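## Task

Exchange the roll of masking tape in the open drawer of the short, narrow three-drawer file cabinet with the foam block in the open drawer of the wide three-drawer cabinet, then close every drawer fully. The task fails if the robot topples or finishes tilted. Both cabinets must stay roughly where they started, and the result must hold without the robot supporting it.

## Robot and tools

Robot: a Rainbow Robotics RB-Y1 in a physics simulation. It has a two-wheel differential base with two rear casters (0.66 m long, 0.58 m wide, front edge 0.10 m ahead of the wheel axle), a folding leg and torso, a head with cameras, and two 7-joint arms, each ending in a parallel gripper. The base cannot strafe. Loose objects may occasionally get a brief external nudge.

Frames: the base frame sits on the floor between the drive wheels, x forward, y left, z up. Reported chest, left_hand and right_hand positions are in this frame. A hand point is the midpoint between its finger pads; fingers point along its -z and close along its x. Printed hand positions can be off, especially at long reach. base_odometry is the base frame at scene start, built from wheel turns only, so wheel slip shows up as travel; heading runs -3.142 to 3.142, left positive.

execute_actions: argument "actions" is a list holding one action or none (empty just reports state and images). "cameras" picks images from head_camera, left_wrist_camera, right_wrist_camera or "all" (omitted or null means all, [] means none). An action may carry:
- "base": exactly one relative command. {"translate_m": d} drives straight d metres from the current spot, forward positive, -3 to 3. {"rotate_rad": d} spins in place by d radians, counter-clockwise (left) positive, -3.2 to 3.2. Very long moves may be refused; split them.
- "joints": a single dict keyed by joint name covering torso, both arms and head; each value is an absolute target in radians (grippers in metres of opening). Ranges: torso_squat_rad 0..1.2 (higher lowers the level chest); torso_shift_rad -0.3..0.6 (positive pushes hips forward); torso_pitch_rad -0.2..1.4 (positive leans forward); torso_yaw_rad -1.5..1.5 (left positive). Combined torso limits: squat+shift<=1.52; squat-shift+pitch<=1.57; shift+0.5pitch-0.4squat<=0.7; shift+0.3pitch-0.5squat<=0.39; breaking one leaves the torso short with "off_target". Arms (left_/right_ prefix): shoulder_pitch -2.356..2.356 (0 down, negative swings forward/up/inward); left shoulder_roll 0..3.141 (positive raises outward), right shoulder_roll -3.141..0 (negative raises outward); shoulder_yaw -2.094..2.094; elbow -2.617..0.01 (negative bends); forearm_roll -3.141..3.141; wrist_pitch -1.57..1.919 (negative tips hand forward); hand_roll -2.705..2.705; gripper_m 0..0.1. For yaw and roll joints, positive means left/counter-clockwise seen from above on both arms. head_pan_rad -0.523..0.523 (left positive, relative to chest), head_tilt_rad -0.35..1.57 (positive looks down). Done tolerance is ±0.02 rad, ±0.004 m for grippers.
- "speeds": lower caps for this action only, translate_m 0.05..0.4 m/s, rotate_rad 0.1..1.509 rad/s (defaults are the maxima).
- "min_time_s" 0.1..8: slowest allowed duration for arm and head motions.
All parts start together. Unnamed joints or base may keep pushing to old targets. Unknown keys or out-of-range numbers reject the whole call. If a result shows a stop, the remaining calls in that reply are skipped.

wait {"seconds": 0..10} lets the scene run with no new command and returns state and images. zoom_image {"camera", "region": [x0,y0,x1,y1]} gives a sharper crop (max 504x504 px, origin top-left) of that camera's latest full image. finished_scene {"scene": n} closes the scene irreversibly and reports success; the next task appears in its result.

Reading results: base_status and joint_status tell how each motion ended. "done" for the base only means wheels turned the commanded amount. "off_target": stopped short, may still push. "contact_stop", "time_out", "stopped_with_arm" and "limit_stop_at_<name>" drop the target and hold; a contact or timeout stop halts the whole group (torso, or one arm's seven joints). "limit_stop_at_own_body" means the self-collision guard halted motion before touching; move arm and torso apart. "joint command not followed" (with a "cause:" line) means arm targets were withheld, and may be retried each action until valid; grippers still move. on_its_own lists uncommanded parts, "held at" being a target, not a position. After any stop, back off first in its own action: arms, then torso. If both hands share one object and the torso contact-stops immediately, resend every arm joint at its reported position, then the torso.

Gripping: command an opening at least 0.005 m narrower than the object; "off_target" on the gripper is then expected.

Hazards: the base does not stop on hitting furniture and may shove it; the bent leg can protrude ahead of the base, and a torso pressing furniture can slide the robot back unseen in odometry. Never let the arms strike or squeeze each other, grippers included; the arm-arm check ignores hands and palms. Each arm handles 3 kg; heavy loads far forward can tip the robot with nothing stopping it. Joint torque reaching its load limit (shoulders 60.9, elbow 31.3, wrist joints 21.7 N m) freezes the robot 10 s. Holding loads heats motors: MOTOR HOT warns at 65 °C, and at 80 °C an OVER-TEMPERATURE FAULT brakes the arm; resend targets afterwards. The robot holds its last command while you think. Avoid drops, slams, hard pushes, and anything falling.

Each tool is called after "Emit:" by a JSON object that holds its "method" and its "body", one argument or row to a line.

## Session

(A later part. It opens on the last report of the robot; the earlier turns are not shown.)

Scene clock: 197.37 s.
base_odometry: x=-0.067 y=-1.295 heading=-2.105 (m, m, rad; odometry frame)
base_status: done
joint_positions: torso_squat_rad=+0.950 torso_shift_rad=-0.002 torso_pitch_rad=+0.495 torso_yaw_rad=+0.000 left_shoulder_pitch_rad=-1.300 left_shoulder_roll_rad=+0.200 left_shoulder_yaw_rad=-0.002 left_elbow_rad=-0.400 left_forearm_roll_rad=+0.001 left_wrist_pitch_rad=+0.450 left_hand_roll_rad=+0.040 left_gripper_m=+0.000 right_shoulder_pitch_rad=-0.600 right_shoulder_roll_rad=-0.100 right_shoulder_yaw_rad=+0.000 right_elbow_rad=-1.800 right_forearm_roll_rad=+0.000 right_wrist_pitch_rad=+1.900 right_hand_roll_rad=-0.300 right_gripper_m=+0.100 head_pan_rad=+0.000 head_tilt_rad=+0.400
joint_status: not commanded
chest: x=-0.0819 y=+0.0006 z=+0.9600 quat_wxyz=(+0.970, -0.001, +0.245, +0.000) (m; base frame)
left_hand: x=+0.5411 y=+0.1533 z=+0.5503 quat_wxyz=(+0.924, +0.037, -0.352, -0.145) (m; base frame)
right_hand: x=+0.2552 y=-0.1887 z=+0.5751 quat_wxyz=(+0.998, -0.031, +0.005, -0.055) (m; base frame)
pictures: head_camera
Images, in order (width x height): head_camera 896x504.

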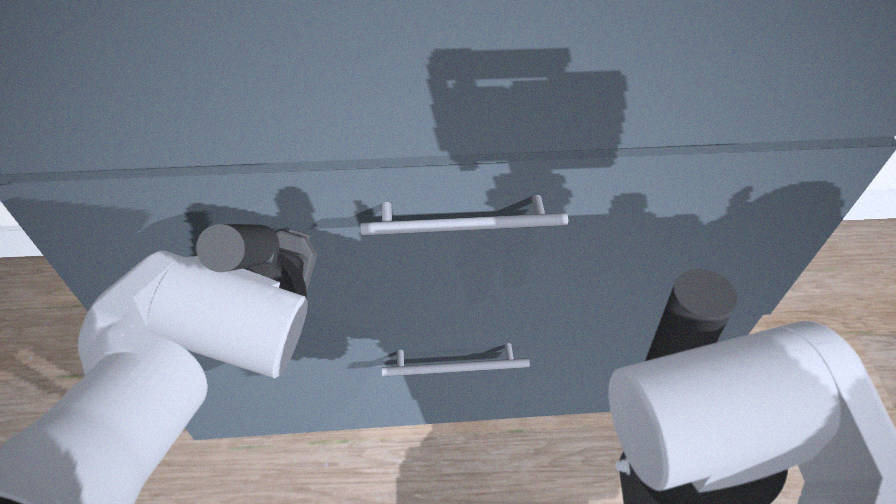

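Emit:
{"method": "execute_actions", "body": {
  "actions": [
    {"base":{"translate_m":0.02},"speeds":{"translate_m":0.05}}
  ],
  "cameras": []
}}

Emit:
{"method": "execute_actions", "body": {
  "actions": [
    {"base":{"translate_m":-0.15}}
  ],
  "cameras": ["head_camera"]
}}

Emit:
{"method": "finished_scene", "body": {
  "scene": 2
}}

Scene clock: 198.60 s.
base_odometry: x=-0.077 y=-1.312 heading=-2.104 (m, m, rad; odometry frame)
base_status: done
joint_positions: torso_squat_rad=+0.950 torso_shift_rad=-0.003 torso_pitch_rad=+0.494 torso_yaw_rad=+0.000 left_shoulder_pitch_rad=-1.294 left_shoulder_roll_rad=+0.196 left_shoulder_yaw_rad=-0.002 left_elbow_rad=-0.396 left_forearm_roll_rad=+0.001 left_wrist_pitch_rad=+0.453 left_hand_roll_rad=+0.040 left_gripper_m=-0.001 right_shoulder_pitch_rad=-0.600 right_shoulder_roll_rad=-0.100 right_shoulder_yaw_rad=+0.000 right_elbow_rad=-1.800 right_forearm_roll_rad=+0.000 right_wrist_pitch_rad=+1.900 right_hand_roll_rad=-0.300 right_gripper_m=+0.100 head_pan_rad=+0.000 head_tilt_rad=+0.400
joint_status: not commanded
chest: x=-0.0825 y=+0.0006 z=+0.9601 quat_wxyz=(+0.970, -0.001, +0.244, +0.000) (m; base frame)
left_hand: x=+0.5365 y=+0.1532 z=+0.5460 quat_wxyz=(+0.926, +0.037, -0.347, -0.144) (m; base frame)
right_hand: x=+0.2551 y=-0.1885 z=+0.5755 quat_wxyz=(+0.998, -0.031, +0.004, -0.055) (m; base frame)
pictures: none
No camera images: the call's "cameras" was empty. Leave "cameras" out to get every camera's image.

Scene clock: 200.23 s.
base_odometry: x=+0.000 y=-1.183 heading=-2.105 (m, m, rad; odometry frame)
base_status: done
joint_positions: torso_squat_rad=+0.950 torso_shift_rad=-0.002 torso_pitch_rad=+0.495 torso_yaw_rad=+0.000 left_shoulder_pitch_rad=-1.300 left_shoulder_roll_rad=+0.200 left_shoulder_yaw_rad=-0.002 left_elbow_rad=-0.400 left_forearm_roll_rad=+0.001 left_wrist_pitch_rad=+0.450 left_hand_roll_rad=+0.040 left_gripper_m=+0.000 right_shoulder_pitch_rad=-0.600 right_shoulder_roll_rad=-0.100 right_shoulder_yaw_rad=+0.000 right_elbow_rad=-1.800 right_forearm_roll_rad=+0.000 right_wrist_pitch_rad=+1.900 right_hand_roll_rad=-0.300 right_gripper_m=+0.100 head_pan_rad=+0.000 head_tilt_rad=+0.400
joint_status: not commanded
chest: x=-0.0819 y=+0.0006 z=+0.9600 quat_wxyz=(+0.970, -0.001, +0.245, +0.000) (m; base frame)
left_hand: x=+0.5411 y=+0.1532 z=+0.5505 quat_wxyz=(+0.924, +0.037, -0.352, -0.145) (m; base frame)
right_hand: x=+0.2552 y=-0.1887 z=+0.5751 quat_wxyz=(+0.998, -0.031, +0.005, -0.055) (m; base frame)
pictures: head_camera
Images, in order (width x height): head_camera 896x504.

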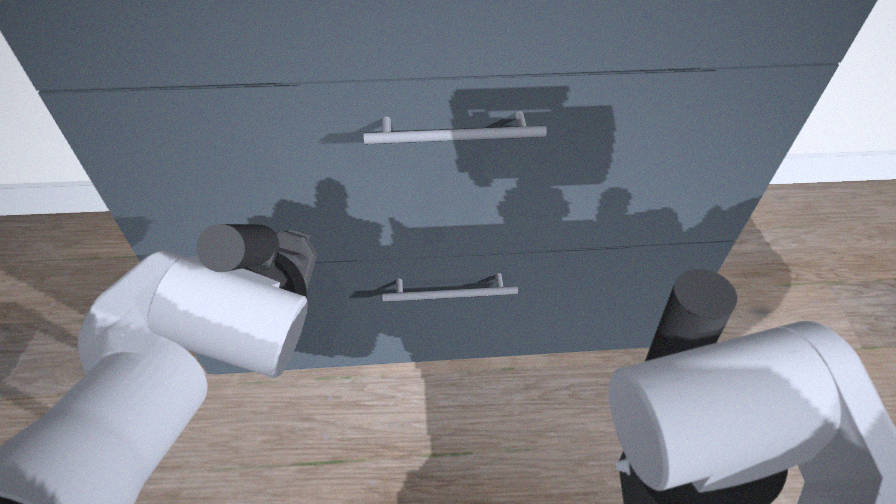

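The scene is finished: the task was done.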